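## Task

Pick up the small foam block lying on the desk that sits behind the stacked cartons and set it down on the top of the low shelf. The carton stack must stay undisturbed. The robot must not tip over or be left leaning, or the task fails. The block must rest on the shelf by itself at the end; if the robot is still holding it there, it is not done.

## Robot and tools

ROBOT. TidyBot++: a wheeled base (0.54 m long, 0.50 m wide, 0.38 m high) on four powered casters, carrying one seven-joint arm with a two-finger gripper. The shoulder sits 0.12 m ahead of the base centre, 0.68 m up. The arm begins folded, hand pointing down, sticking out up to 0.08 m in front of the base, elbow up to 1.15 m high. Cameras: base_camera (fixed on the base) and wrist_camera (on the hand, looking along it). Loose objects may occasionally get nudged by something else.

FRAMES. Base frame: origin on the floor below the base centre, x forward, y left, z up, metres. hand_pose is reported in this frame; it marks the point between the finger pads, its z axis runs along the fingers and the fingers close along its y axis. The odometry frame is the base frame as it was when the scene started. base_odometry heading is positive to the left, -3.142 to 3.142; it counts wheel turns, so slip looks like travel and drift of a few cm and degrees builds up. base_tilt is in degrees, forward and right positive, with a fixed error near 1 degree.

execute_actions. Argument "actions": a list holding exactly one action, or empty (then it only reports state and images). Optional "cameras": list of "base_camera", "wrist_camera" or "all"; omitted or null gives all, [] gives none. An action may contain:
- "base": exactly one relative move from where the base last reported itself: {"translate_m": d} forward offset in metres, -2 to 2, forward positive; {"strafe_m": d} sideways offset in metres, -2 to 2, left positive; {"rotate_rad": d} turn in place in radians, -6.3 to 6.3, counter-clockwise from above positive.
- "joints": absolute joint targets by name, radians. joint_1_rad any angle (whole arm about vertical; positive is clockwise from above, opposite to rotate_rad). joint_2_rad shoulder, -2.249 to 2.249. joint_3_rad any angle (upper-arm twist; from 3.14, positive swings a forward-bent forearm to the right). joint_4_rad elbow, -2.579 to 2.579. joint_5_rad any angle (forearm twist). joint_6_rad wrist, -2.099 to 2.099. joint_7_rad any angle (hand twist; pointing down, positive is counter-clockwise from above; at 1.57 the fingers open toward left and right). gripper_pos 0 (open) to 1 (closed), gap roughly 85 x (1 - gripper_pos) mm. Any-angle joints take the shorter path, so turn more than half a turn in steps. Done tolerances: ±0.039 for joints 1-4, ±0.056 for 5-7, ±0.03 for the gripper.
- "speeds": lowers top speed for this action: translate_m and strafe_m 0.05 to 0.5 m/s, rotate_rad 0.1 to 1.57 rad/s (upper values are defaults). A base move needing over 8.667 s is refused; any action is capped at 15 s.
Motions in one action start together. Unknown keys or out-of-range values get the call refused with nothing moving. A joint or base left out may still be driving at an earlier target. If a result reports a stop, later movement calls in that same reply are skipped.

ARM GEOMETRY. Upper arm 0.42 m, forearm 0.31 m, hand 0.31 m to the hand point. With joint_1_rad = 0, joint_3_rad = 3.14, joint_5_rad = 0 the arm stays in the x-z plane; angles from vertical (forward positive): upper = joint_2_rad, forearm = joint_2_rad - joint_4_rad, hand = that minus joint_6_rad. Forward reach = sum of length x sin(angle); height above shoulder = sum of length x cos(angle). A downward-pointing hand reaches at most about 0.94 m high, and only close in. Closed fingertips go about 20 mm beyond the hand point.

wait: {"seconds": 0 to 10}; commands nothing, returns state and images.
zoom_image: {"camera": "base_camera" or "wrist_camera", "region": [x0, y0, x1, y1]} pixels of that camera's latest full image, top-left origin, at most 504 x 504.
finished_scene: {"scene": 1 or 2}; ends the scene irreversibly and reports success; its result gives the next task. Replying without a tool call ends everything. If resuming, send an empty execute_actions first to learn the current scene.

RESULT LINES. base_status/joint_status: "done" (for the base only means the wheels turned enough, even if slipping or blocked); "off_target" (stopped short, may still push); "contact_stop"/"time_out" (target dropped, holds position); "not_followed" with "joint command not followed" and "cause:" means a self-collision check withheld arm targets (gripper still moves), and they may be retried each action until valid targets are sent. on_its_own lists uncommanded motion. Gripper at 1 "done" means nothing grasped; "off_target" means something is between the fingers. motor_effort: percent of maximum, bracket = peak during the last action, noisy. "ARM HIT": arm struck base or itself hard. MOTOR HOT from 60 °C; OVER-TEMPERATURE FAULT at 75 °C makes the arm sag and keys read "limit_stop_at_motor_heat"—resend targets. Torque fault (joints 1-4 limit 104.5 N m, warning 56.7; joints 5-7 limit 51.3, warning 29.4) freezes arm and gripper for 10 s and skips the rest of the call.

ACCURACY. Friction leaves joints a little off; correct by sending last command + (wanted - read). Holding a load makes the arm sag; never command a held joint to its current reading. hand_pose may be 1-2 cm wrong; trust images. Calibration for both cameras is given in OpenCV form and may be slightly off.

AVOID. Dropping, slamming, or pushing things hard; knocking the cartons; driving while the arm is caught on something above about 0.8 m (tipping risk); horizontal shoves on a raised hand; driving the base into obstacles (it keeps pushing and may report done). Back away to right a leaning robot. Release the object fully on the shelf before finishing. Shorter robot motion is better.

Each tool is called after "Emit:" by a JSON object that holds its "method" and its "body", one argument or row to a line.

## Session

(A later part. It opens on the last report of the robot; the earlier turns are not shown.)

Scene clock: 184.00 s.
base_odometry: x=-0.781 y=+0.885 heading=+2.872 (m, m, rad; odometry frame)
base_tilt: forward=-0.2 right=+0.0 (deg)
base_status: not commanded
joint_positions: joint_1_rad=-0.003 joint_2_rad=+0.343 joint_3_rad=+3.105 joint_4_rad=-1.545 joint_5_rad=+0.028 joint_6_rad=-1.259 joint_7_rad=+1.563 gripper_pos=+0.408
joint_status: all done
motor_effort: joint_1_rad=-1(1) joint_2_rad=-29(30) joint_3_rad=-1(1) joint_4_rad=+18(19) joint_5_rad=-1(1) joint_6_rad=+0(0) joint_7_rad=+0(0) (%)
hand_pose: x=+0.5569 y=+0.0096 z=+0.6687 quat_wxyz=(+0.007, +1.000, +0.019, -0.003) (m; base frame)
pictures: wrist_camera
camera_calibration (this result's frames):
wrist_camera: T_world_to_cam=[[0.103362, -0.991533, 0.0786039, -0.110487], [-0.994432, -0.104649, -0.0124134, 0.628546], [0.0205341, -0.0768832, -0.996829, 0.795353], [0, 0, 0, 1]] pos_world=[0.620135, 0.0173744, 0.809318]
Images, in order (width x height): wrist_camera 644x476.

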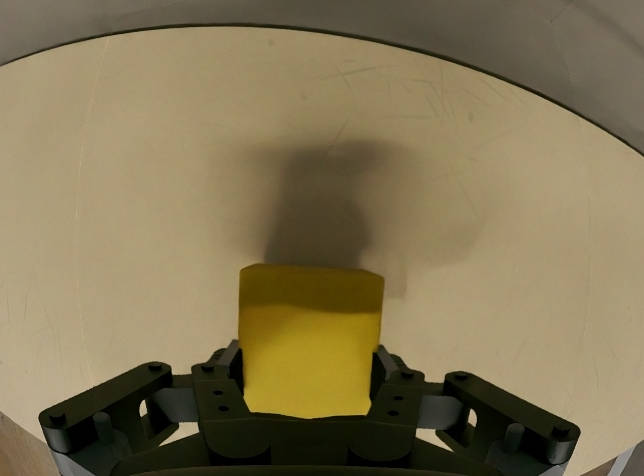

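Emit:
{"method": "execute_actions", "body": {
  "actions": [
    {"joints":{"joint_4_rad":-1.67,"joint_6_rad":-1.12}}
  ],
  "cameras": ["wrist_camera"]
}}

Emit:
{"method": "execute_actions", "body": {
  "actions": [
    {"joints":{"joint_4_rad":-1.72,"joint_6_rad":-1.07}}
  ],
  "cameras": ["wrist_camera"]
}}

Scene clock: 190.67 s.
base_odometry: x=-0.781 y=+0.885 heading=+2.872 (m, m, rad; odometry frame)
base_tilt: forward=-0.2 right=+0.0 (deg)
base_status: not commanded
joint_positions: joint_1_rad=-0.003 joint_2_rad=+0.312 joint_3_rad=+3.105 joint_4_rad=-1.630 joint_5_rad=+0.028 joint_6_rad=-1.152 joint_7_rad=+1.563 gripper_pos=+0.408
joint_status: joint_4_rad off_target (ended at -1.630, target -1.670); the others done
motor_effort: joint_1_rad=-2(1) joint_2_rad=-22(28) joint_3_rad=-1(1) joint_4_rad=+14(17) joint_5_rad=-2(2) joint_6_rad=+1(1) joint_7_rad=-1(1) (%)
hand_pose: x=+0.5556 y=+0.0101 z=+0.6576 quat_wxyz=(+0.007, +0.999, +0.020, +0.024) (m; base frame)
pictures: wrist_camera
camera_calibration (this result's frames):
wrist_camera: T_world_to_cam=[[0.101512, -0.99143, 0.0822356, -0.110292], [-0.992026, -0.107085, -0.0664567, 0.661443], [0.0746933, -0.0748337, -0.994395, 0.752629], [0, 0, 0, 1]] pos_world=[0.611149, 0.0178057, 0.801438]
Images, in order (width x height): wrist_camera 644x476.

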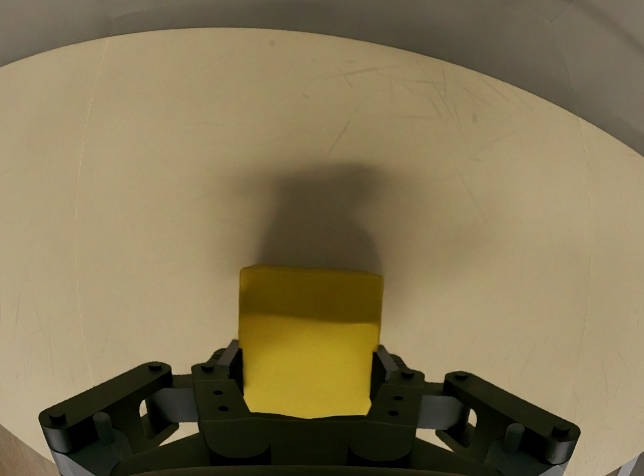

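Scene clock: 191.40 s.
base_odometry: x=-0.781 y=+0.885 heading=+2.872 (m, m, rad; odometry frame)
base_tilt: forward=-0.3 right=+0.0 (deg)
base_status: not commanded
joint_positions: joint_1_rad=-0.002 joint_2_rad=+0.289 joint_3_rad=+3.105 joint_4_rad=-1.665 joint_5_rad=+0.028 joint_6_rad=-1.106 joint_7_rad=+1.563 gripper_pos=+0.408
joint_status: joint_4_rad off_target (ended at -1.665, target -1.720); the others done
motor_effort: joint_1_rad=-3(3) joint_2_rad=-17(21) joint_3_rad=-2(2) joint_4_rad=+11(14) joint_5_rad=-3(3) joint_6_rad=+2(2) joint_7_rad=-1(1) (%)
hand_pose: x=+0.5553 y=+0.0102 z=+0.6575 quat_wxyz=(+0.006, +0.999, +0.021, +0.041) (m; base frame)
pictures: wrist_camera
camera_calibration (this result's frames):
wrist_camera: T_world_to_cam=[[0.0994935, -0.991429, 0.0846755, -0.110613], [-0.989179, -0.10777, -0.0995531, 0.681312], [0.107825, -0.0738543, -0.991423, 0.732119], [0, 0, 0, 1]] pos_world=[0.606004, 0.0178304, 0.803032]
Images, in order (width x height): wrist_camera 644x476.

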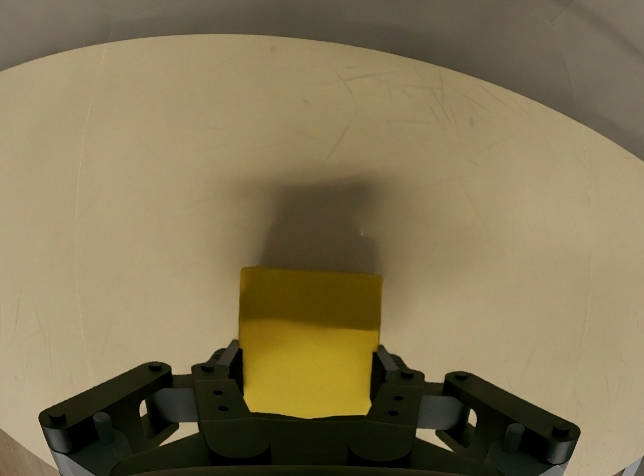

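Emit:
{"method": "execute_actions", "body": {
  "actions": [
    {"joints":{"gripper_pos":0,"joint_4_rad":-1.63,"joint_6_rad":-1.15}}
  ],
  "cameras": []
}}

Emit:
{"method": "execute_actions", "body": {
  "actions": [
    {"joints":{"joint_4_rad":-1.3,"joint_6_rad":-1.5}}
  ],
  "cameras": ["wrist_camera"]
}}

Emit:
{"method": "finished_scene", "body": {
  "scene": 1
}}

Scene clock: 218.13 s.
base_odometry: x=-0.781 y=+0.885 heading=+2.872 (m, m, rad; odometry frame)
base_tilt: forward=-0.2 right=+0.0 (deg)
base_status: not commanded
joint_positions: joint_1_rad=-0.002 joint_2_rad=+0.315 joint_3_rad=+3.105 joint_4_rad=-1.652 joint_5_rad=+0.028 joint_6_rad=-1.120 joint_7_rad=+1.563 gripper_pos=+0.000
joint_status: all done
motor_effort: joint_1_rad=-1(2) joint_2_rad=-27(28) joint_3_rad=-1(2) joint_4_rad=+17(18) joint_5_rad=-1(4) joint_6_rad=+0(4) joint_7_rad=-1(1) (%)
hand_pose: x=+0.5559 y=+0.0102 z=+0.6498 quat_wxyz=(+0.006, +0.999, +0.020, +0.027) (m; base frame)
pictures: none
No camera images: the call's "cameras" was empty. Leave "cameras" out to get every camera's image.

Scene clock: 219.57 s.
base_odometry: x=-0.781 y=+0.885 heading=+2.872 (m, m, rad; odometry frame)
base_tilt: forward=-0.3 right=+0.0 (deg)
base_status: not commanded
joint_positions: joint_1_rad=-0.002 joint_2_rad=+0.315 joint_3_rad=+3.105 joint_4_rad=-1.320 joint_5_rad=+0.028 joint_6_rad=-1.472 joint_7_rad=+1.563 gripper_pos=+0.000
joint_status: all done
motor_effort: joint_1_rad=-1(1) joint_2_rad=-28(28) joint_3_rad=-1(1) joint_4_rad=+19(19) joint_5_rad=-1(1) joint_6_rad=+0(0) joint_7_rad=+0(0) (%)
hand_pose: x=+0.5737 y=+0.0089 z=+0.7508 quat_wxyz=(+0.008, +1.000, +0.016, +0.018) (m; base frame)
pictures: wrist_camera
camera_calibration (this result's frames):
wrist_camera: T_world_to_cam=[[0.0938395, -0.992103, 0.0832266, -0.117348], [-0.993702, -0.0984765, -0.0534727, 0.67655], [0.0612463, -0.0776845, -0.995095, 0.85205], [0, 0, 0, 1]] pos_world=[0.631116, 0.0163944, 0.893814]
Images, in order (width x height): wrist_camera 644x476.

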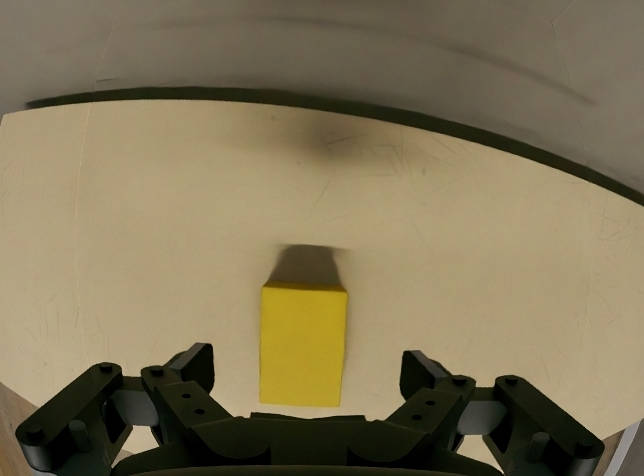

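The scene is finished: the task was done.


## Next scene

Pick up the small yellow sponge lying on the desk that sits behind the stacked cartons and set it down on the top of the low shelf. The carton stack must stay undisturbed. The robot must not tip over or be left leaning, or the task fails. The sponge must rest on the shelf by itself at the end; if the robot is still holding it there, it is not done.

Emit:
{"method": "execute_actions", "body": {
  "actions": [
    {"joints":{"joint_6_rad":0.3}}
  ]
}}

Scene clock: 1.50 s.
base_odometry: x=+0.000 y=+0.000 heading=+0.000 (m, m, rad; odometry frame)
base_tilt: forward=-0.3 right=+0.0 (deg)
base_status: not commanded
joint_positions: joint_1_rad=+0.017 joint_2_rad=-0.385 joint_3_rad=+3.126 joint_4_rad=-2.556 joint_5_rad=+0.028 joint_6_rad=+0.290 joint_7_rad=+1.578 gripper_pos=+0.000
joint_status: all done
motor_effort: joint_1_rad=-1(1) joint_2_rad=-5(5) joint_3_rad=+0(0) joint_4_rad=+20(21) joint_5_rad=-1(0) joint_6_rad=+7(7) joint_7_rad=+0(1) (%)
hand_pose: x=+0.5166 y=+0.0036 z=+0.7989 quat_wxyz=(+0.010, +0.808, +0.017, +0.589) (m; base frame)
pictures: base_camera, wrist_camera
camera_calibration (this result's frames):
wrist_camera: T_world_to_cam=[[-0.0264341, -0.992749, 0.117265, -0.0862775], [-0.284986, -0.104954, -0.952768, 0.974253], [0.958167, -0.0586043, -0.280145, -0.13156], [0, 0, 0, 1]] pos_world=[0.401424, 0.00888947, 0.901499]
Images, in order (width x height): base_camera 644x364, wrist_camera 644x476.

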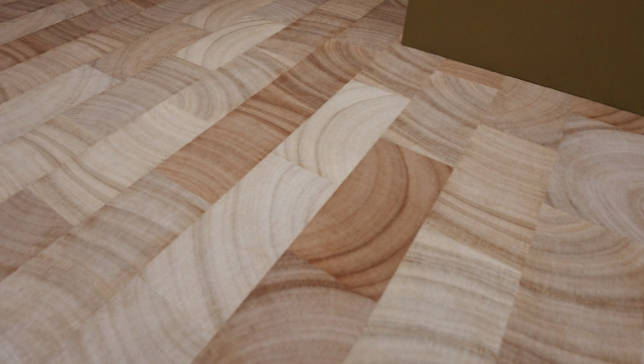

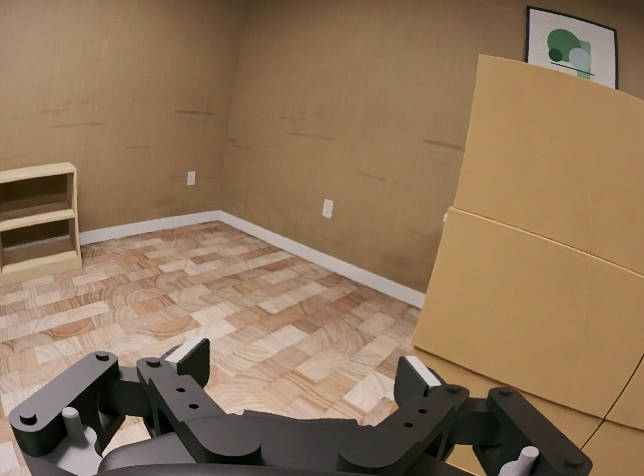

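Emit:
{"method": "execute_actions", "body": {
  "actions": [
    {"base":{"rotate_rad":-2.13}}
  ]
}}

Emit:
{"method": "execute_actions", "body": {
  "actions": [
    {"base":{"translate_m":-1.05}}
  ],
  "cameras": ["wrist_camera"]
}}

Emit:
{"method": "execute_actions", "body": {
  "actions": [
    {"base":{"strafe_m":1.5}}
  ]
}}

Scene clock: 14.83 s.
base_odometry: x=+0.000 y=+0.000 heading=-2.129 (m, m, rad; odometry frame)
base_tilt: forward=-0.3 right=+0.0 (deg)
base_status: done
joint_positions: joint_1_rad=+0.017 joint_2_rad=-0.385 joint_3_rad=+3.126 joint_4_rad=-2.556 joint_5_rad=+0.028 joint_6_rad=+0.290 joint_7_rad=+1.578 gripper_pos=+0.000
joint_status: not commanded
motor_effort: joint_1_rad=-1(0) joint_2_rad=-6(6) joint_3_rad=+0(2) joint_4_rad=+21(21) joint_5_rad=-1(2) joint_6_rad=+7(7) joint_7_rad=+0(1) (%)
hand_pose: x=+0.5166 y=+0.0036 z=+0.7989 quat_wxyz=(+0.010, +0.808, +0.017, +0.589) (m; base frame)
pictures: base_camera, wrist_camera
camera_calibration (this result's frames):
wrist_camera: T_world_to_cam=[[-0.0264345, -0.992749, 0.117264, -0.0862774], [-0.284986, -0.104953, -0.952769, 0.974253], [0.958167, -0.0586046, -0.280145, -0.131561], [0, 0, 0, 1]] pos_world=[0.401424, 0.00888935, 0.901499]
Images, in order (width x height): base_camera 644x364, wrist_camera 644x476.

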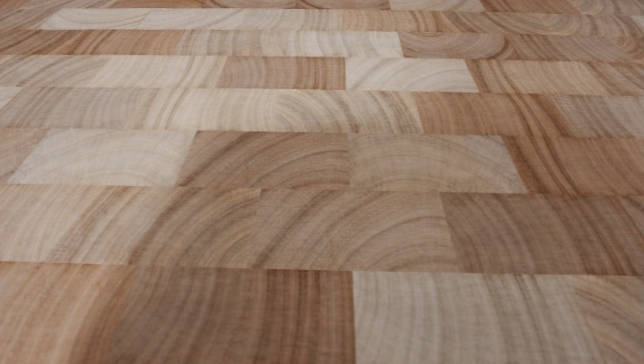

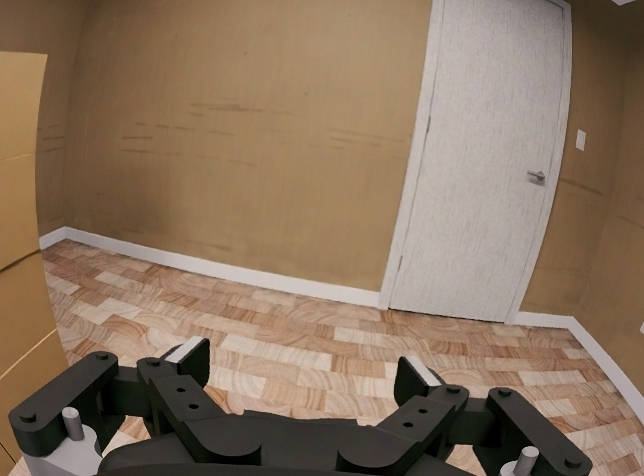

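Scene clock: 18.20 s.
base_odometry: x=+0.557 y=+0.890 heading=-2.130 (m, m, rad; odometry frame)
base_tilt: forward=-0.3 right=+0.0 (deg)
base_status: done
joint_positions: joint_1_rad=+0.017 joint_2_rad=-0.385 joint_3_rad=+3.126 joint_4_rad=-2.556 joint_5_rad=+0.028 joint_6_rad=+0.290 joint_7_rad=+1.578 gripper_pos=+0.000
joint_status: not commanded
motor_effort: joint_1_rad=-1(1) joint_2_rad=-5(8) joint_3_rad=+0(1) joint_4_rad=+20(22) joint_5_rad=-2(1) joint_6_rad=+7(7) joint_7_rad=+0(1) (%)
hand_pose: x=+0.5166 y=+0.0036 z=+0.7989 quat_wxyz=(+0.010, +0.808, +0.017, +0.589) (m; base frame)
pictures: wrist_camera
camera_calibration (this result's frames):
wrist_camera: T_world_to_cam=[[-0.0264314, -0.992749, 0.117265, -0.0862781], [-0.285009, -0.104953, -0.952762, 0.974251], [0.95816, -0.0586043, -0.280168, -0.131544], [0, 0, 0, 1]] pos_world=[0.40143, 0.00888935, 0.901492]
Images, in order (width x height): wrist_camera 644x476.

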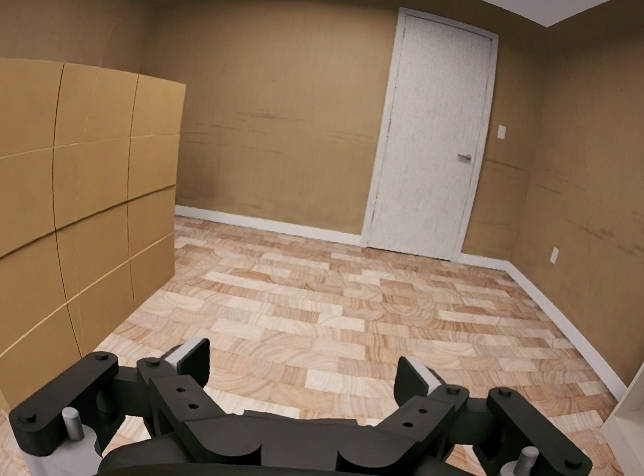

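Scene clock: 22.53 s.
base_odometry: x=+1.829 y=+0.095 heading=-2.130 (m, m, rad; odometry frame)
base_tilt: forward=-0.3 right=+0.0 (deg)
base_status: done
joint_positions: joint_1_rad=+0.017 joint_2_rad=-0.385 joint_3_rad=+3.126 joint_4_rad=-2.556 joint_5_rad=+0.028 joint_6_rad=+0.290 joint_7_rad=+1.578 gripper_pos=+0.000
joint_status: not commanded
motor_effort: joint_1_rad=-2(2) joint_2_rad=-5(7) joint_3_rad=+1(2) joint_4_rad=+20(21) joint_5_rad=-2(1) joint_6_rad=+7(7) joint_7_rad=+0(0) (%)
hand_pose: x=+0.5166 y=+0.0036 z=+0.7989 quat_wxyz=(+0.010, +0.808, +0.017, +0.589) (m; base frame)
pictures: base_camera, wrist_camera
camera_calibration (this result's frames):
wrist_camera: T_world_to_cam=[[-0.0264356, -0.992749, 0.117264, -0.0862769], [-0.285009, -0.104951, -0.952762, 0.974251], [0.95816, -0.0586081, -0.280168, -0.131544], [0, 0, 0, 1]] pos_world=[0.40143, 0.00888802, 0.901492]
Images, in order (width x height): base_camera 644x364, wrist_camera 644x476.

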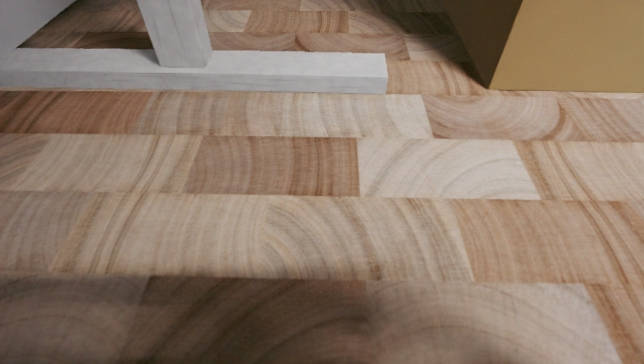

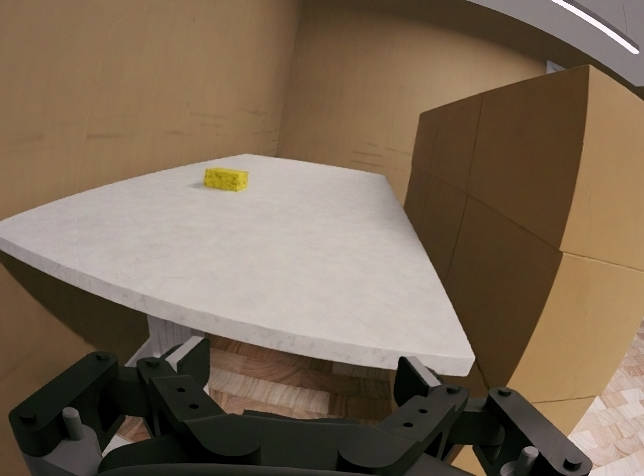

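Emit:
{"method": "execute_actions", "body": {
  "actions": [
    {"base":{"strafe_m":0.2},"joints":{"joint_2_rad":0.375,"joint_4_rad":-0.8,"joint_6_rad":-1.8}}
  ],
  "cameras": ["wrist_camera"]
}}

Emit:
{"method": "execute_actions", "body": {
  "actions": [
    {"base":{"translate_m":0.35}}
  ]
}}

Scene clock: 32.70 s.
base_odometry: x=+1.999 y=-0.011 heading=-2.129 (m, m, rad; odometry frame)
base_tilt: forward=-0.3 right=+0.0 (deg)
base_status: done
joint_positions: joint_1_rad=+0.017 joint_2_rad=+0.352 joint_3_rad=+3.126 joint_4_rad=-0.819 joint_5_rad=+0.028 joint_6_rad=-1.771 joint_7_rad=+1.578 gripper_pos=+0.000
joint_status: all done
motor_effort: joint_1_rad=-1(3) joint_2_rad=-31(30) joint_3_rad=+0(3) joint_4_rad=+18(23) joint_5_rad=-1(1) joint_6_rad=+1(8) joint_7_rad=-1(1) (%)
hand_pose: x=+0.6151 y=-0.0094 z=+0.8941 quat_wxyz=(+0.011, +0.995, -0.002, +0.100) (m; base frame)
pictures: wrist_camera
camera_calibration (this result's frames):
wrist_camera: T_world_to_cam=[[0.0447738, -0.994142, 0.0983723, -0.134653], [-0.974392, -0.0651789, -0.215201, 0.856606], [0.220352, -0.0862178, -0.971603, 0.871803], [0, 0, 0, 1]] pos_world=[0.648596, -0.00286658, 1.04463]
Images, in order (width x height): wrist_camera 644x476.

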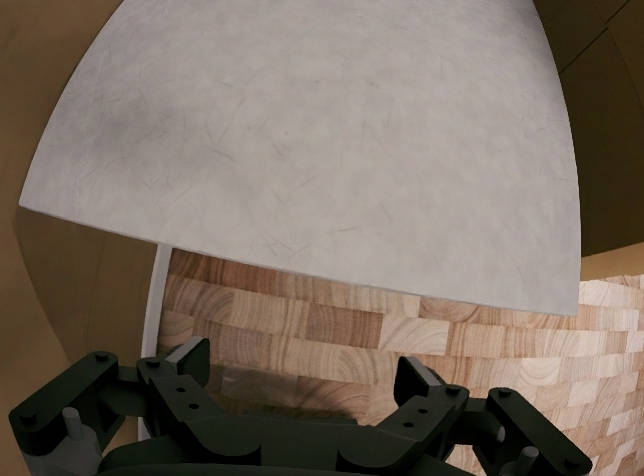

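Scene clock: 34.73 s.
base_odometry: x=+1.814 y=-0.308 heading=-2.129 (m, m, rad; odometry frame)
base_tilt: forward=-0.3 right=+0.0 (deg)
base_status: done
joint_positions: joint_1_rad=+0.017 joint_2_rad=+0.369 joint_3_rad=+3.126 joint_4_rad=-0.817 joint_5_rad=+0.028 joint_6_rad=-1.773 joint_7_rad=+1.578 gripper_pos=+0.000
joint_status: not commanded
motor_effort: joint_1_rad=-1(2) joint_2_rad=-32(34) joint_3_rad=-1(1) joint_4_rad=+19(19) joint_5_rad=-1(1) joint_6_rad=+1(2) joint_7_rad=-1(1) (%)
hand_pose: x=+0.6186 y=-0.0094 z=+0.8861 quat_wxyz=(+0.011, +0.996, -0.002, +0.091) (m; base frame)
pictures: base_camera, wrist_camera
camera_calibration (this result's frames):
wrist_camera: T_world_to_cam=[[0.0463996, -0.994174, 0.097284, -0.134119], [-0.977935, -0.0650673, -0.198516, 0.845637], [0.203689, -0.0859264, -0.975258, 0.876784], [0, 0, 0, 1]] pos_world=[0.65461, -0.00297537, 1.03601]
Images, in order (width x height): base_camera 644x364, wrist_camera 644x476.

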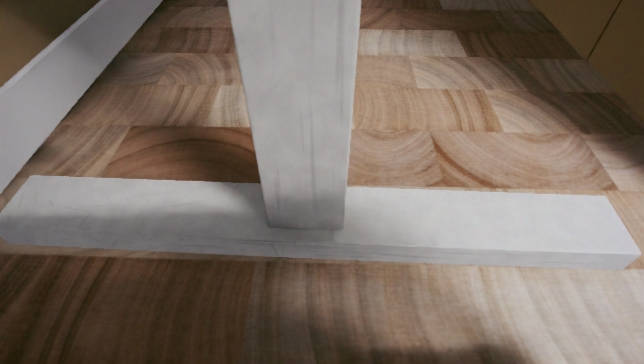

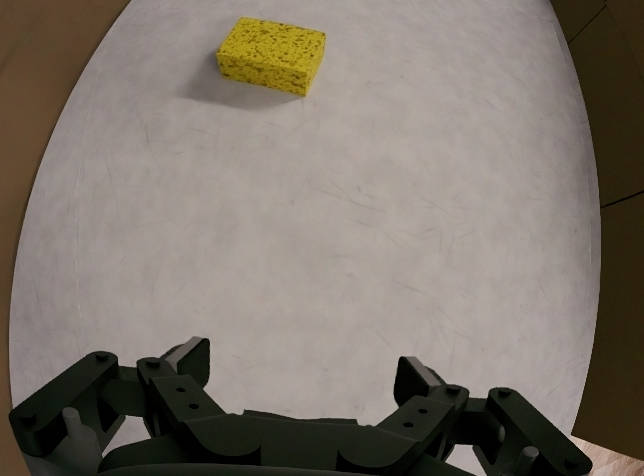

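Emit:
{"method": "execute_actions", "body": {
  "actions": [
    {"base":{"strafe_m":0.055},"joints":{"joint_2_rad":0.72,"joint_4_rad":-0.53,"joint_6_rad":-1.26,"joint_7_rad":1.4}}
  ],
  "cameras": ["wrist_camera"]
}}

Scene clock: 55.43 s.
base_odometry: x=+1.860 y=-0.337 heading=-2.129 (m, m, rad; odometry frame)
base_tilt: forward=-0.3 right=+0.0 (deg)
base_status: done
joint_positions: joint_1_rad=+0.012 joint_2_rad=+0.725 joint_3_rad=+3.126 joint_4_rad=-0.550 joint_5_rad=+0.028 joint_6_rad=-1.287 joint_7_rad=+1.428 gripper_pos=+0.000
joint_status: all done
motor_effort: joint_1_rad=-1(5) joint_2_rad=-44(48) joint_3_rad=-1(2) joint_4_rad=+20(22) joint_5_rad=+0(0) joint_6_rad=+4(4) joint_7_rad=-1(0) (%)
hand_pose: x=+0.8689 y=-0.0087 z=+0.8279 quat_wxyz=(-0.011, +0.956, -0.070, +0.285) (m; base frame)
pictures: wrist_camera
camera_calibration (this result's frames):
wrist_camera: T_world_to_cam=[[-0.10897, -0.993642, 0.0283015, 0.0527407], [-0.823209, 0.0742475, -0.562863, 1.24736], [0.557183, -0.0846333, -0.826066, 0.338459], [0, 0, 0, 1]] pos_world=[0.843999, -0.0115629, 0.980187]
Images, in order (width x height): wrist_camera 644x476.

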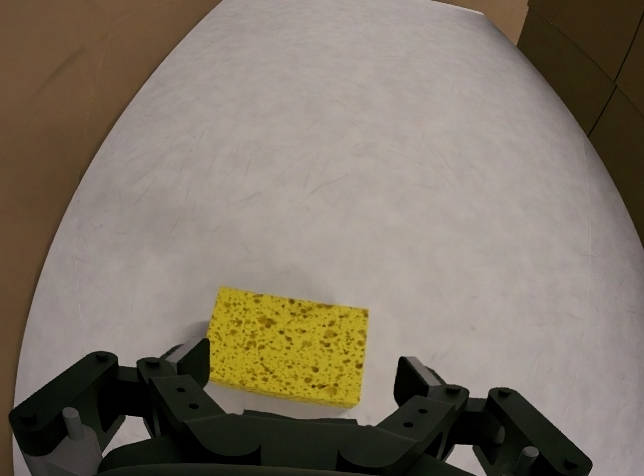

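Emit:
{"method": "execute_actions", "body": {
  "actions": [
    {"base":{"translate_m":0.04},"joints":{"joint_2_rad":0.7,"joint_4_rad":-0.47,"joint_6_rad":-1.5,"joint_7_rad":-0.22,"joint_1_rad":-0.01}}
  ],
  "cameras": ["wrist_camera"]
}}

Emit:
{"method": "execute_actions", "body": {
  "actions": [
    {"joints":{"joint_2_rad":0.77,"joint_4_rad":-0.49,"joint_6_rad":-1.38}}
  ],
  "cameras": ["wrist_camera"]
}}

Scene clock: 77.50 s.
base_odometry: x=+1.839 y=-0.371 heading=-2.129 (m, m, rad; odometry frame)
base_tilt: forward=-0.2 right=+0.0 (deg)
base_status: done
joint_positions: joint_1_rad=+0.004 joint_2_rad=+0.722 joint_3_rad=+3.126 joint_4_rad=-0.491 joint_5_rad=+0.028 joint_6_rad=-1.471 joint_7_rad=-0.213 gripper_pos=+0.000
joint_status: all done
motor_effort: joint_1_rad=-1(2) joint_2_rad=-44(47) joint_3_rad=-1(1) joint_4_rad=+20(23) joint_5_rad=-1(1) joint_6_rad=+3(4) joint_7_rad=-1(0) (%)
hand_pose: x=+0.8288 y=-0.0031 z=+0.8284 quat_wxyz=(-0.171, +0.613, -0.757, +0.148) (m; base frame)
pictures: wrist_camera
camera_calibration (this result's frames):
wrist_camera: T_world_to_cam=[[-0.914184, 0.142298, -0.379498, 1.06268], [0.141086, 0.989507, 0.0311635, -0.0742389], [0.379951, -0.0250528, -0.924667, 0.590399], [0, 0, 0, 1]] pos_world=[0.757638, -0.0629668, 0.951523]
Images, in order (width x height): wrist_camera 644x476.

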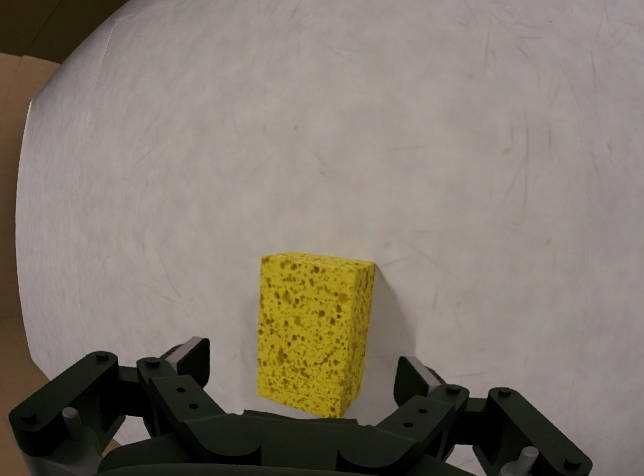

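Scene clock: 78.43 s.
base_odometry: x=+1.839 y=-0.371 heading=-2.129 (m, m, rad; odometry frame)
base_tilt: forward=-0.2 right=+0.0 (deg)
base_status: not commanded
joint_positions: joint_1_rad=+0.004 joint_2_rad=+0.758 joint_3_rad=+3.126 joint_4_rad=-0.491 joint_5_rad=+0.028 joint_6_rad=-1.406 joint_7_rad=-0.213 gripper_pos=+0.000
joint_status: all done
motor_effort: joint_1_rad=-1(0) joint_2_rad=-44(47) joint_3_rad=-1(1) joint_4_rad=+20(20) joint_5_rad=+0(1) joint_6_rad=+3(4) joint_7_rad=-1(0) (%)
hand_pose: x=+0.8518 y=-0.0030 z=+0.8122 quat_wxyz=(-0.183, +0.611, -0.754, +0.158) (m; base frame)
pictures: wrist_camera
camera_calibration (this result's frames):
wrist_camera: T_world_to_cam=[[-0.902528, 0.141368, -0.406766, 1.08975], [0.139058, 0.989651, 0.035404, -0.0787966], [0.407562, -0.0246109, -0.912846, 0.533544], [0, 0, 0, 1]] pos_world=[0.777037, -0.0629435, 0.933108]
Images, in order (width x height): wrist_camera 644x476.

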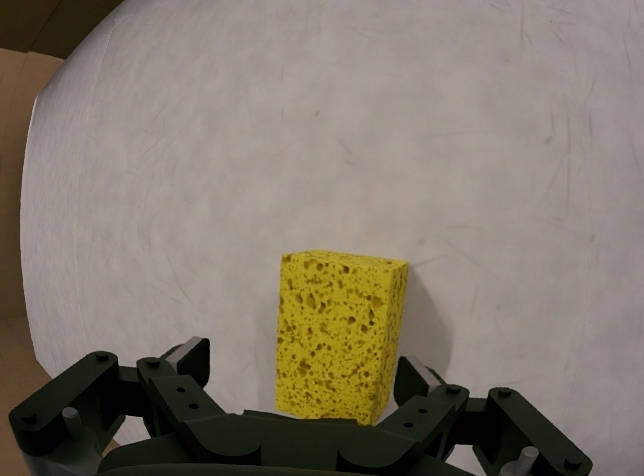

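Lower straight down.

Emit:
{"method": "execute_actions", "body": {
  "actions": [
    {"joints":{"joint_2_rad":0.815,"joint_7_rad":-0.3}}
  ],
  "cameras": ["wrist_camera"]
}}

Scene clock: 89.77 s.
base_odometry: x=+1.839 y=-0.371 heading=-2.129 (m, m, rad; odometry frame)
base_tilt: forward=-0.2 right=+0.0 (deg)
base_status: not commanded
joint_positions: joint_1_rad=+0.004 joint_2_rad=+0.802 joint_3_rad=+3.126 joint_4_rad=-0.491 joint_5_rad=+0.028 joint_6_rad=-1.406 joint_7_rad=-0.276 gripper_pos=+0.000
joint_status: all done
motor_effort: joint_1_rad=-1(1) joint_2_rad=-46(48) joint_3_rad=-1(1) joint_4_rad=+20(20) joint_5_rad=+0(1) joint_6_rad=+3(3) joint_7_rad=+0(1) (%)
hand_pose: x=+0.8569 y=-0.0030 z=+0.7797 quat_wxyz=(-0.171, +0.589, -0.777, +0.139) (m; base frame)
pictures: wrist_camera
camera_calibration (this result's frames):
wrist_camera: T_world_to_cam=[[-0.909307, 0.20406, -0.362658, 1.05271], [0.197134, 0.978751, 0.0564421, -0.14453], [0.366469, -0.020169, -0.930211, 0.550631], [0, 0, 0, 1]] pos_world=[0.783935, -0.0622512, 0.902133]
Images, in order (width x height): wrist_camera 644x476.

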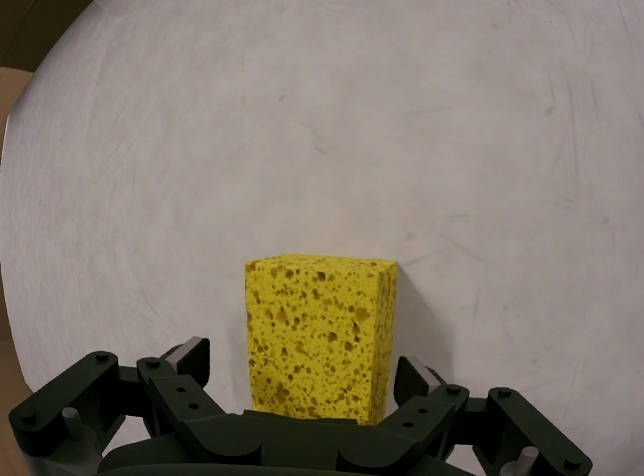

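Emit:
{"method": "execute_actions", "body": {
  "actions": [
    {"joints":{"joint_2_rad":0.84}}
  ],
  "cameras": ["wrist_camera"]
}}

Emit:
{"method": "execute_actions", "body": {
  "actions": [
    {"joints":{"gripper_pos":0.65}}
  ],
  "cameras": ["wrist_camera"]
}}

Emit:
{"method": "execute_actions", "body": {
  "actions": [
    {"joints":{"joint_2_rad":0.7}}
  ],
  "cameras": ["wrist_camera"]
}}

Scene clock: 99.83 s.
base_odometry: x=+1.839 y=-0.371 heading=-2.129 (m, m, rad; odometry frame)
base_tilt: forward=-0.2 right=+0.0 (deg)
base_status: not commanded
joint_positions: joint_1_rad=+0.004 joint_2_rad=+0.822 joint_3_rad=+3.126 joint_4_rad=-0.491 joint_5_rad=+0.028 joint_6_rad=-1.406 joint_7_rad=-0.276 gripper_pos=+0.000
joint_status: all done
motor_effort: joint_1_rad=-1(1) joint_2_rad=-46(47) joint_3_rad=-1(1) joint_4_rad=+20(20) joint_5_rad=-1(1) joint_6_rad=+3(3) joint_7_rad=+0(0) (%)
hand_pose: x=+0.8587 y=-0.0030 z=+0.7649 quat_wxyz=(-0.163, +0.591, -0.779, +0.133) (m; base frame)
pictures: wrist_camera
camera_calibration (this result's frames):
wrist_camera: T_world_to_cam=[[-0.916373, 0.204086, -0.344397, 1.0411], [0.198223, 0.978746, 0.0525622, -0.142014], [0.347804, -0.0201009, -0.937352, 0.55772], [0, 0, 0, 1]] pos_world=[0.788206, -0.0622669, 0.888795]
Images, in order (width x height): wrist_camera 644x476.

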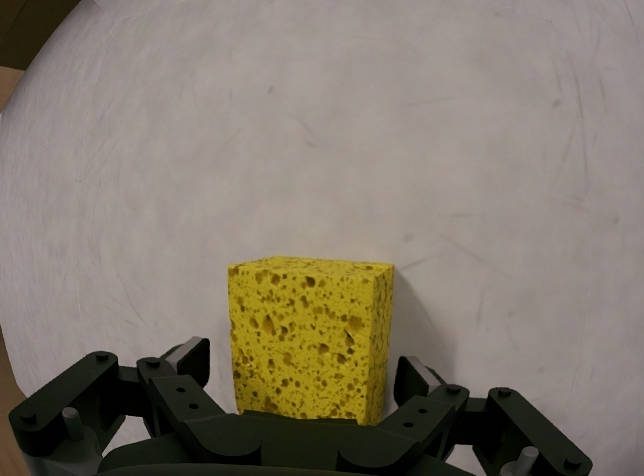

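Scene clock: 100.73 s.
base_odometry: x=+1.839 y=-0.371 heading=-2.129 (m, m, rad; odometry frame)
base_tilt: forward=-0.3 right=+0.0 (deg)
base_status: not commanded
joint_positions: joint_1_rad=+0.004 joint_2_rad=+0.819 joint_3_rad=+3.126 joint_4_rad=-0.488 joint_5_rad=+0.028 joint_6_rad=-1.405 joint_7_rad=-0.276 gripper_pos=+0.375
joint_status: gripper_pos off_target (ended at +0.375, target +0.650)
motor_effort: joint_1_rad=-1(1) joint_2_rad=-44(48) joint_3_rad=-1(1) joint_4_rad=+19(20) joint_5_rad=+0(1) joint_6_rad=+3(3) joint_7_rad=+0(0) (%)
hand_pose: x=+0.8592 y=-0.0029 z=+0.7681 quat_wxyz=(-0.165, +0.590, -0.778, +0.134) (m; base frame)
pictures: wrist_camera
camera_calibration (this result's frames):
wrist_camera: T_world_to_cam=[[-0.914347, 0.203969, -0.349808, 1.04501], [0.197781, 0.978772, 0.0537402, -0.1429], [0.353343, -0.0200482, -0.935279, 0.554196], [0, 0, 0, 1]] pos_world=[0.787948, -0.0621743, 0.891561]
Images, in order (width x height): wrist_camera 644x476.

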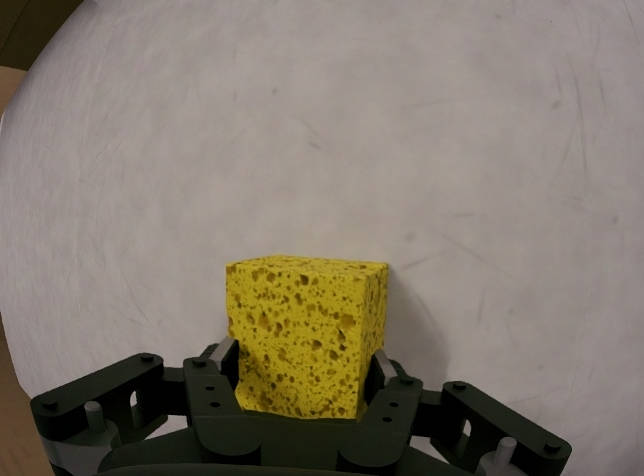

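Scene clock: 101.90 s.
base_odometry: x=+1.839 y=-0.371 heading=-2.129 (m, m, rad; odometry frame)
base_tilt: forward=-0.2 right=+0.0 (deg)
base_status: not commanded
joint_positions: joint_1_rad=+0.004 joint_2_rad=+0.701 joint_3_rad=+3.126 joint_4_rad=-0.488 joint_5_rad=+0.028 joint_6_rad=-1.405 joint_7_rad=-0.276 gripper_pos=+0.375
joint_status: all done
motor_effort: joint_1_rad=-1(1) joint_2_rad=-43(50) joint_3_rad=-1(1) joint_4_rad=+20(22) joint_5_rad=-1(1) joint_6_rad=+4(4) joint_7_rad=+0(1) (%)
hand_pose: x=+0.8439 y=-0.0029 z=+0.8545 quat_wxyz=(-0.211, +0.582, -0.767, +0.169) (m; base frame)
pictures: wrist_camera
camera_calibration (this result's frames):
wrist_camera: T_world_to_cam=[[-0.866867, 0.203803, -0.454978, 1.11107], [0.190114, 0.978799, 0.0762203, -0.157314], [0.460866, -0.0204247, -0.887235, 0.508643], [0, 0, 0, 1]] pos_world=[0.758642, -0.0620715, 0.96879]
Images, in order (width x height): wrist_camera 644x476.

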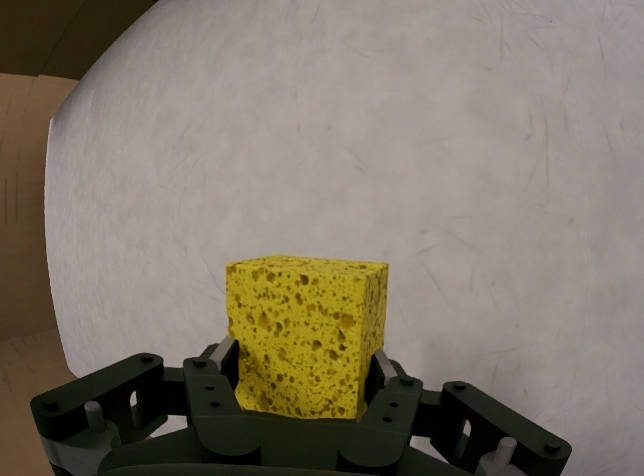

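Emit:
{"method": "execute_actions", "body": {
  "actions": [
    {"base":{"translate_m":-0.5},"speeds":{"translate_m":0.3},"joints":{"joint_2_rad":0.1,"joint_4_rad":-1.2}}
  ],
  "cameras": []
}}

Emit:
{"method": "execute_actions", "body": {
  "actions": [
    {"base":{"strafe_m":-1.3}}
  ],
  "cameras": []
}}

Emit:
{"method": "execute_actions", "body": {
  "actions": [
    {"base":{"rotate_rad":-3.17},"speeds":{"rotate_rad":0.9}}
  ]
}}

Scene clock: 115.27 s.
base_odometry: x=+2.104 y=+0.053 heading=-2.129 (m, m, rad; odometry frame)
base_tilt: forward=-0.3 right=+0.0 (deg)
base_status: done
joint_positions: joint_1_rad=+0.000 joint_2_rad=+0.112 joint_3_rad=+3.126 joint_4_rad=-1.183 joint_5_rad=+0.028 joint_6_rad=-1.405 joint_7_rad=-0.276 gripper_pos=+0.375
joint_status: all done
motor_effort: joint_1_rad=-1(1) joint_2_rad=-23(48) joint_3_rad=+0(1) joint_4_rad=+20(21) joint_5_rad=+0(0) joint_6_rad=+3(3) joint_7_rad=+0(0) (%)
hand_pose: x=+0.6014 y=+0.0000 z=+0.9044 quat_wxyz=(-0.168, +0.594, -0.774, +0.141) (m; base frame)
pictures: none
No camera images: the call's "cameras" was empty. Leave "cameras" out to get every camera's image.

Scene clock: 119.23 s.
base_odometry: x=+1.002 y=+0.742 heading=-2.129 (m, m, rad; odometry frame)
base_tilt: forward=-0.2 right=+0.1 (deg)
base_status: done
joint_positions: joint_1_rad=-0.005 joint_2_rad=+0.112 joint_3_rad=+3.126 joint_4_rad=-1.183 joint_5_rad=+0.028 joint_6_rad=-1.405 joint_7_rad=-0.276 gripper_pos=+0.375
joint_status: not commanded
motor_effort: joint_1_rad=-2(3) joint_2_rad=-23(25) joint_3_rad=-1(2) joint_4_rad=+20(20) joint_5_rad=-1(0) joint_6_rad=+3(3) joint_7_rad=+0(0) (%)
hand_pose: x=+0.6013 y=+0.0024 z=+0.9042 quat_wxyz=(-0.168, +0.596, -0.773, +0.141) (m; base frame)
pictures: none
No camera images: the call's "cameras" was empty. Leave "cameras" out to get every camera's image.

Scene clock: 123.60 s.
base_odometry: x=+1.002 y=+0.742 heading=+0.984 (m, m, rad; odometry frame)
base_tilt: forward=-0.3 right=+0.0 (deg)
base_status: done
joint_positions: joint_1_rad=-0.007 joint_2_rad=+0.112 joint_3_rad=+3.126 joint_4_rad=-1.183 joint_5_rad=+0.028 joint_6_rad=-1.405 joint_7_rad=-0.276 gripper_pos=+0.375
joint_status: not commanded
motor_effort: joint_1_rad=-2(2) joint_2_rad=-23(25) joint_3_rad=+0(2) joint_4_rad=+20(21) joint_5_rad=-1(0) joint_6_rad=+3(3) joint_7_rad=+0(0) (%)
hand_pose: x=+0.6013 y=+0.0033 z=+0.9042 quat_wxyz=(-0.168, +0.596, -0.772, +0.141) (m; base frame)
pictures: base_camera, wrist_camera
camera_calibration (this result's frames):
wrist_camera: T_world_to_cam=[[-0.912794, 0.186478, -0.363365, 0.866967], [0.182014, 0.98218, 0.0468245, -0.0895746], [0.365621, -0.0233963, -0.93047, 0.761005], [0, 0, 0, 1]] pos_world=[0.529426, -0.0558874, 1.02731]
Images, in order (width x height): base_camera 644x364, wrist_camera 644x476.

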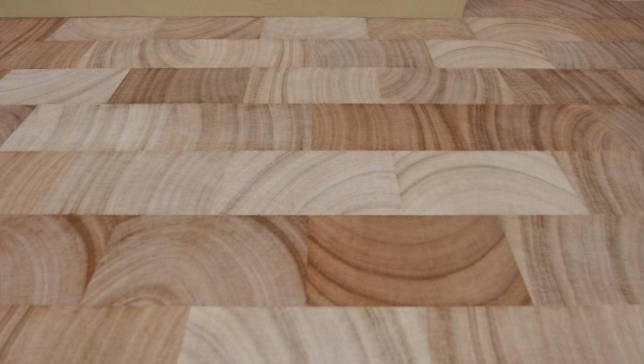

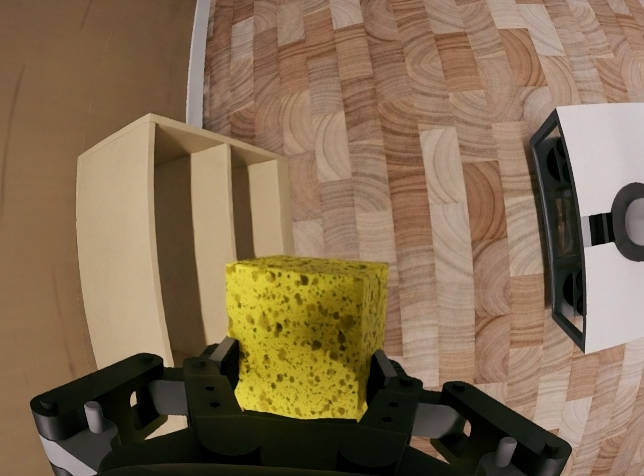

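Emit:
{"method": "execute_actions", "body": {
  "actions": [
    {"base":{"translate_m":0.67}}
  ],
  "cameras": []
}}

Emit:
{"method": "execute_actions", "body": {
  "actions": [
    {"joints":{"joint_4_rad":-1.9,"joint_6_rad":-0.69}}
  ]
}}

Emit:
{"method": "execute_actions", "body": {
  "actions": [
    {"joints":{"joint_4_rad":-2.0,"joint_6_rad":-0.59}}
  ],
  "cameras": ["wrist_camera"]
}}

Scene clock: 134.33 s.
base_odometry: x=+1.373 y=+1.300 heading=+0.984 (m, m, rad; odometry frame)
base_tilt: forward=-0.2 right=+0.0 (deg)
base_status: done
joint_positions: joint_1_rad=-0.007 joint_2_rad=+0.109 joint_3_rad=+3.126 joint_4_rad=-1.185 joint_5_rad=+0.028 joint_6_rad=-1.404 joint_7_rad=-0.276 gripper_pos=+0.375
joint_status: not commanded
motor_effort: joint_1_rad=-1(0) joint_2_rad=-24(26) joint_3_rad=+0(1) joint_4_rad=+20(21) joint_5_rad=-1(1) joint_6_rad=+3(4) joint_7_rad=-1(0) (%)
hand_pose: x=+0.6005 y=+0.0033 z=+0.9052 quat_wxyz=(-0.169, +0.596, -0.772, +0.141) (m; base frame)
pictures: none
No camera images: the call's "cameras" was empty. Leave "cameras" out to get every camera's image.

Scene clock: 136.30 s.
base_odometry: x=+1.373 y=+1.300 heading=+0.984 (m, m, rad; odometry frame)
base_tilt: forward=-0.3 right=+0.0 (deg)
base_status: not commanded
joint_positions: joint_1_rad=-0.007 joint_2_rad=+0.109 joint_3_rad=+3.126 joint_4_rad=-1.884 joint_5_rad=+0.028 joint_6_rad=-0.721 joint_7_rad=-0.276 gripper_pos=+0.375
joint_status: all done
motor_effort: joint_1_rad=-1(0) joint_2_rad=-22(24) joint_3_rad=+0(0) joint_4_rad=+19(22) joint_5_rad=+0(0) joint_6_rad=+3(3) joint_7_rad=+0(1) (%)
hand_pose: x=+0.5805 y=+0.0061 z=+0.6883 quat_wxyz=(-0.165, +0.604, -0.768, +0.135) (m; base frame)
pictures: base_camera, wrist_camera
camera_calibration (this result's frames):
wrist_camera: T_world_to_cam=[[-0.920985, 0.169569, -0.350761, 0.765241], [0.164107, 0.985394, 0.0454785, -0.0670994], [0.353349, -0.0156774, -0.93536, 0.578231], [0, 0, 0, 1]] pos_world=[0.511469, -0.0545768, 0.812323]
Images, in order (width x height): base_camera 644x364, wrist_camera 644x476.

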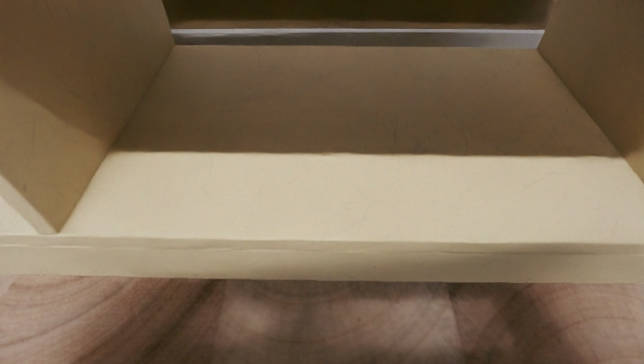

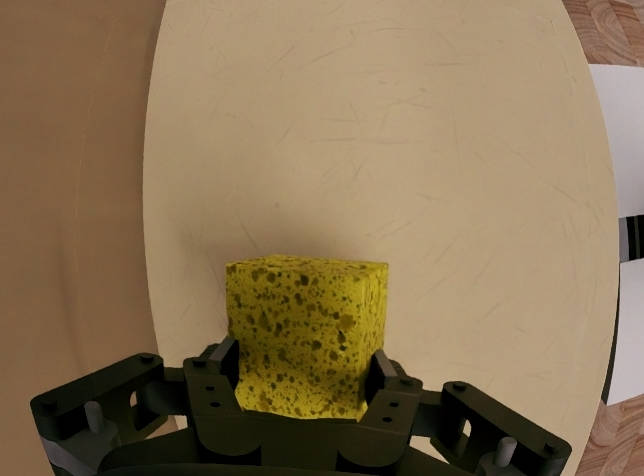

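Scene clock: 137.23 s.
base_odometry: x=+1.373 y=+1.300 heading=+0.984 (m, m, rad; odometry frame)
base_tilt: forward=-0.3 right=+0.0 (deg)
base_status: not commanded
joint_positions: joint_1_rad=-0.007 joint_2_rad=+0.109 joint_3_rad=+3.126 joint_4_rad=-1.988 joint_5_rad=+0.028 joint_6_rad=-0.622 joint_7_rad=-0.276 gripper_pos=+0.375
joint_status: all done
motor_effort: joint_1_rad=-1(1) joint_2_rad=-21(23) joint_3_rad=+0(0) joint_4_rad=+18(20) joint_5_rad=-1(0) joint_6_rad=+3(2) joint_7_rad=-1(0) (%)
hand_pose: x=+0.5642 y=+0.0064 z=+0.6586 quat_wxyz=(-0.163, +0.606, -0.767, +0.132) (m; base frame)
pictures: wrist_camera
camera_calibration (this result's frames):
wrist_camera: T_world_to_cam=[[-0.92314, 0.167677, -0.345972, 0.737761], [0.16188, 0.985747, 0.0458094, -0.0623812], [0.348722, -0.0137175, -0.937126, 0.559919], [0, 0, 0, 1]] pos_world=[0.495899, -0.0545327, 0.782817]
Images, in order (width x height): wrist_camera 644x476.

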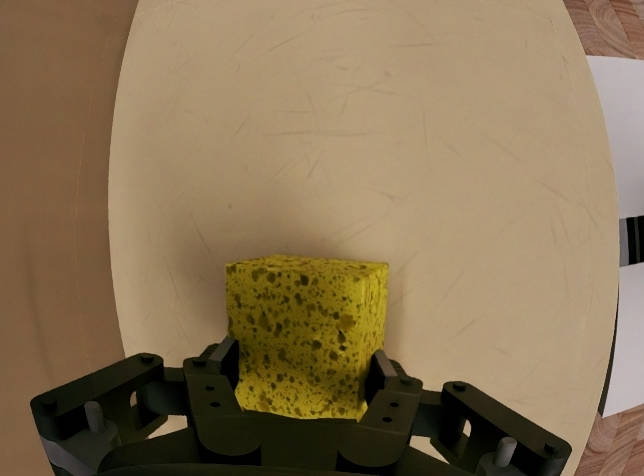

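Emit:
{"method": "execute_actions", "body": {
  "actions": [
    {"joints":{"joint_2_rad":0.17,"joint_6_rad":-0.54}}
  ],
  "cameras": ["wrist_camera"]
}}

Scene clock: 147.93 s.
base_odometry: x=+1.373 y=+1.300 heading=+0.984 (m, m, rad; odometry frame)
base_tilt: forward=-0.2 right=+0.0 (deg)
base_status: not commanded
joint_positions: joint_1_rad=-0.007 joint_2_rad=+0.134 joint_3_rad=+3.126 joint_4_rad=-1.987 joint_5_rad=+0.028 joint_6_rad=-0.568 joint_7_rad=-0.276 gripper_pos=+0.375
joint_status: all done
motor_effort: joint_1_rad=-1(2) joint_2_rad=-17(22) joint_3_rad=+0(1) joint_4_rad=+15(18) joint_5_rad=-1(1) joint_6_rad=+3(3) joint_7_rad=+0(0) (%)
hand_pose: x=+0.5790 y=+0.0071 z=+0.6545 quat_wxyz=(-0.175, +0.604, -0.765, +0.141) (m; base frame)
pictures: wrist_camera
camera_calibration (this result's frames):
wrist_camera: T_world_to_cam=[[-0.912799, 0.167236, -0.372599, 0.76136], [0.159259, 0.985849, 0.0523277, -0.0680558], [0.376078, -0.0115753, -0.926516, 0.528207], [0, 0, 0, 1]] pos_world=[0.50716, -0.0541196, 0.776636]
Images, in order (width x height): wrist_camera 644x476.

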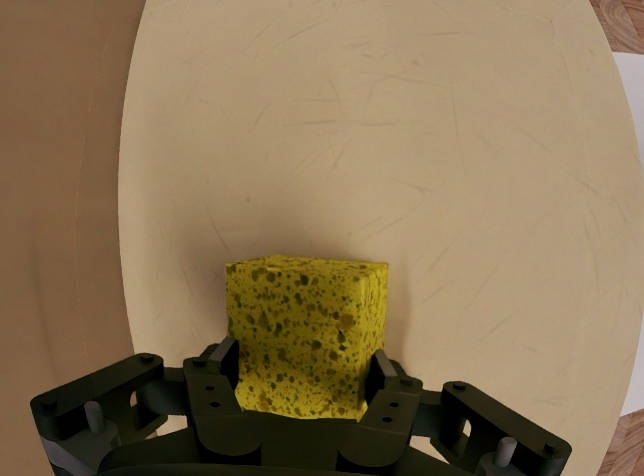

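Contact.

Emit:
{"method": "execute_actions", "body": {
  "actions": [
    {"joints":{"gripper_pos":0,"joint_2_rad":0.13}}
  ],
  "cameras": []
}}

Emit:
{"method": "execute_actions", "body": {
  "actions": [
    {"joints":{"joint_2_rad":-0.05,"joint_4_rad":-1.85,"joint_6_rad":-0.9}}
  ],
  "cameras": ["wrist_camera"]
}}

Emit:
{"method": "finished_scene", "body": {
  "scene": 2
}}

Scene clock: 155.27 s.
base_odometry: x=+1.373 y=+1.300 heading=+0.984 (m, m, rad; odometry frame)
base_tilt: forward=-0.3 right=+0.0 (deg)
base_status: not commanded
joint_positions: joint_1_rad=-0.007 joint_2_rad=+0.132 joint_3_rad=+3.126 joint_4_rad=-1.990 joint_5_rad=+0.028 joint_6_rad=-0.568 joint_7_rad=-0.276 gripper_pos=+0.000
joint_status: all done
motor_effort: joint_1_rad=-1(2) joint_2_rad=-22(22) joint_3_rad=+0(0) joint_4_rad=+18(18) joint_5_rad=+0(1) joint_6_rad=+3(3) joint_7_rad=-1(1) (%)
hand_pose: x=+0.5778 y=+0.0071 z=+0.6540 quat_wxyz=(-0.175, +0.604, -0.765, +0.140) (m; base frame)
pictures: none
No camera images: the call's "cameras" was empty. Leave "cameras" out to get every camera's image.

Scene clock: 156.43 s.
base_odometry: x=+1.373 y=+1.300 heading=+0.984 (m, m, rad; odometry frame)
base_tilt: forward=-0.2 right=+0.0 (deg)
base_status: not commanded
joint_positions: joint_1_rad=-0.007 joint_2_rad=-0.045 joint_3_rad=+3.126 joint_4_rad=-1.863 joint_5_rad=+0.028 joint_6_rad=-0.873 joint_7_rad=-0.276 gripper_pos=+0.000
joint_status: all done
motor_effort: joint_1_rad=-1(1) joint_2_rad=-18(24) joint_3_rad=+0(0) joint_4_rad=+20(20) joint_5_rad=-1(1) joint_6_rad=+3(3) joint_7_rad=-1(0) (%)
hand_pose: x=+0.5404 y=+0.0043 z=+0.7452 quat_wxyz=(-0.172, +0.602, -0.767, +0.143) (m; base frame)
pictures: wrist_camera
camera_calibration (this result's frames):
wrist_camera: T_world_to_cam=[[-0.911978, 0.172009, -0.372436, 0.759765], [0.166949, 0.984889, 0.0460628, -0.0633386], [0.374731, -0.0201696, -0.926914, 0.627708], [0, 0, 0, 1]] pos_world=[0.468242, -0.0556443, 0.867713]
Images, in order (width x height): wrist_camera 644x476.

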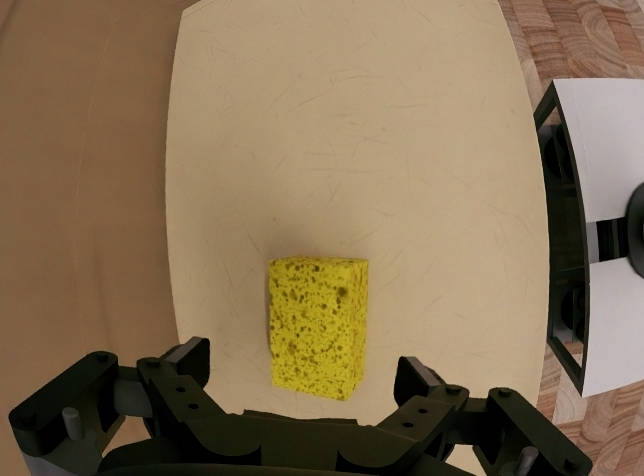

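The scene is finished: the task was done.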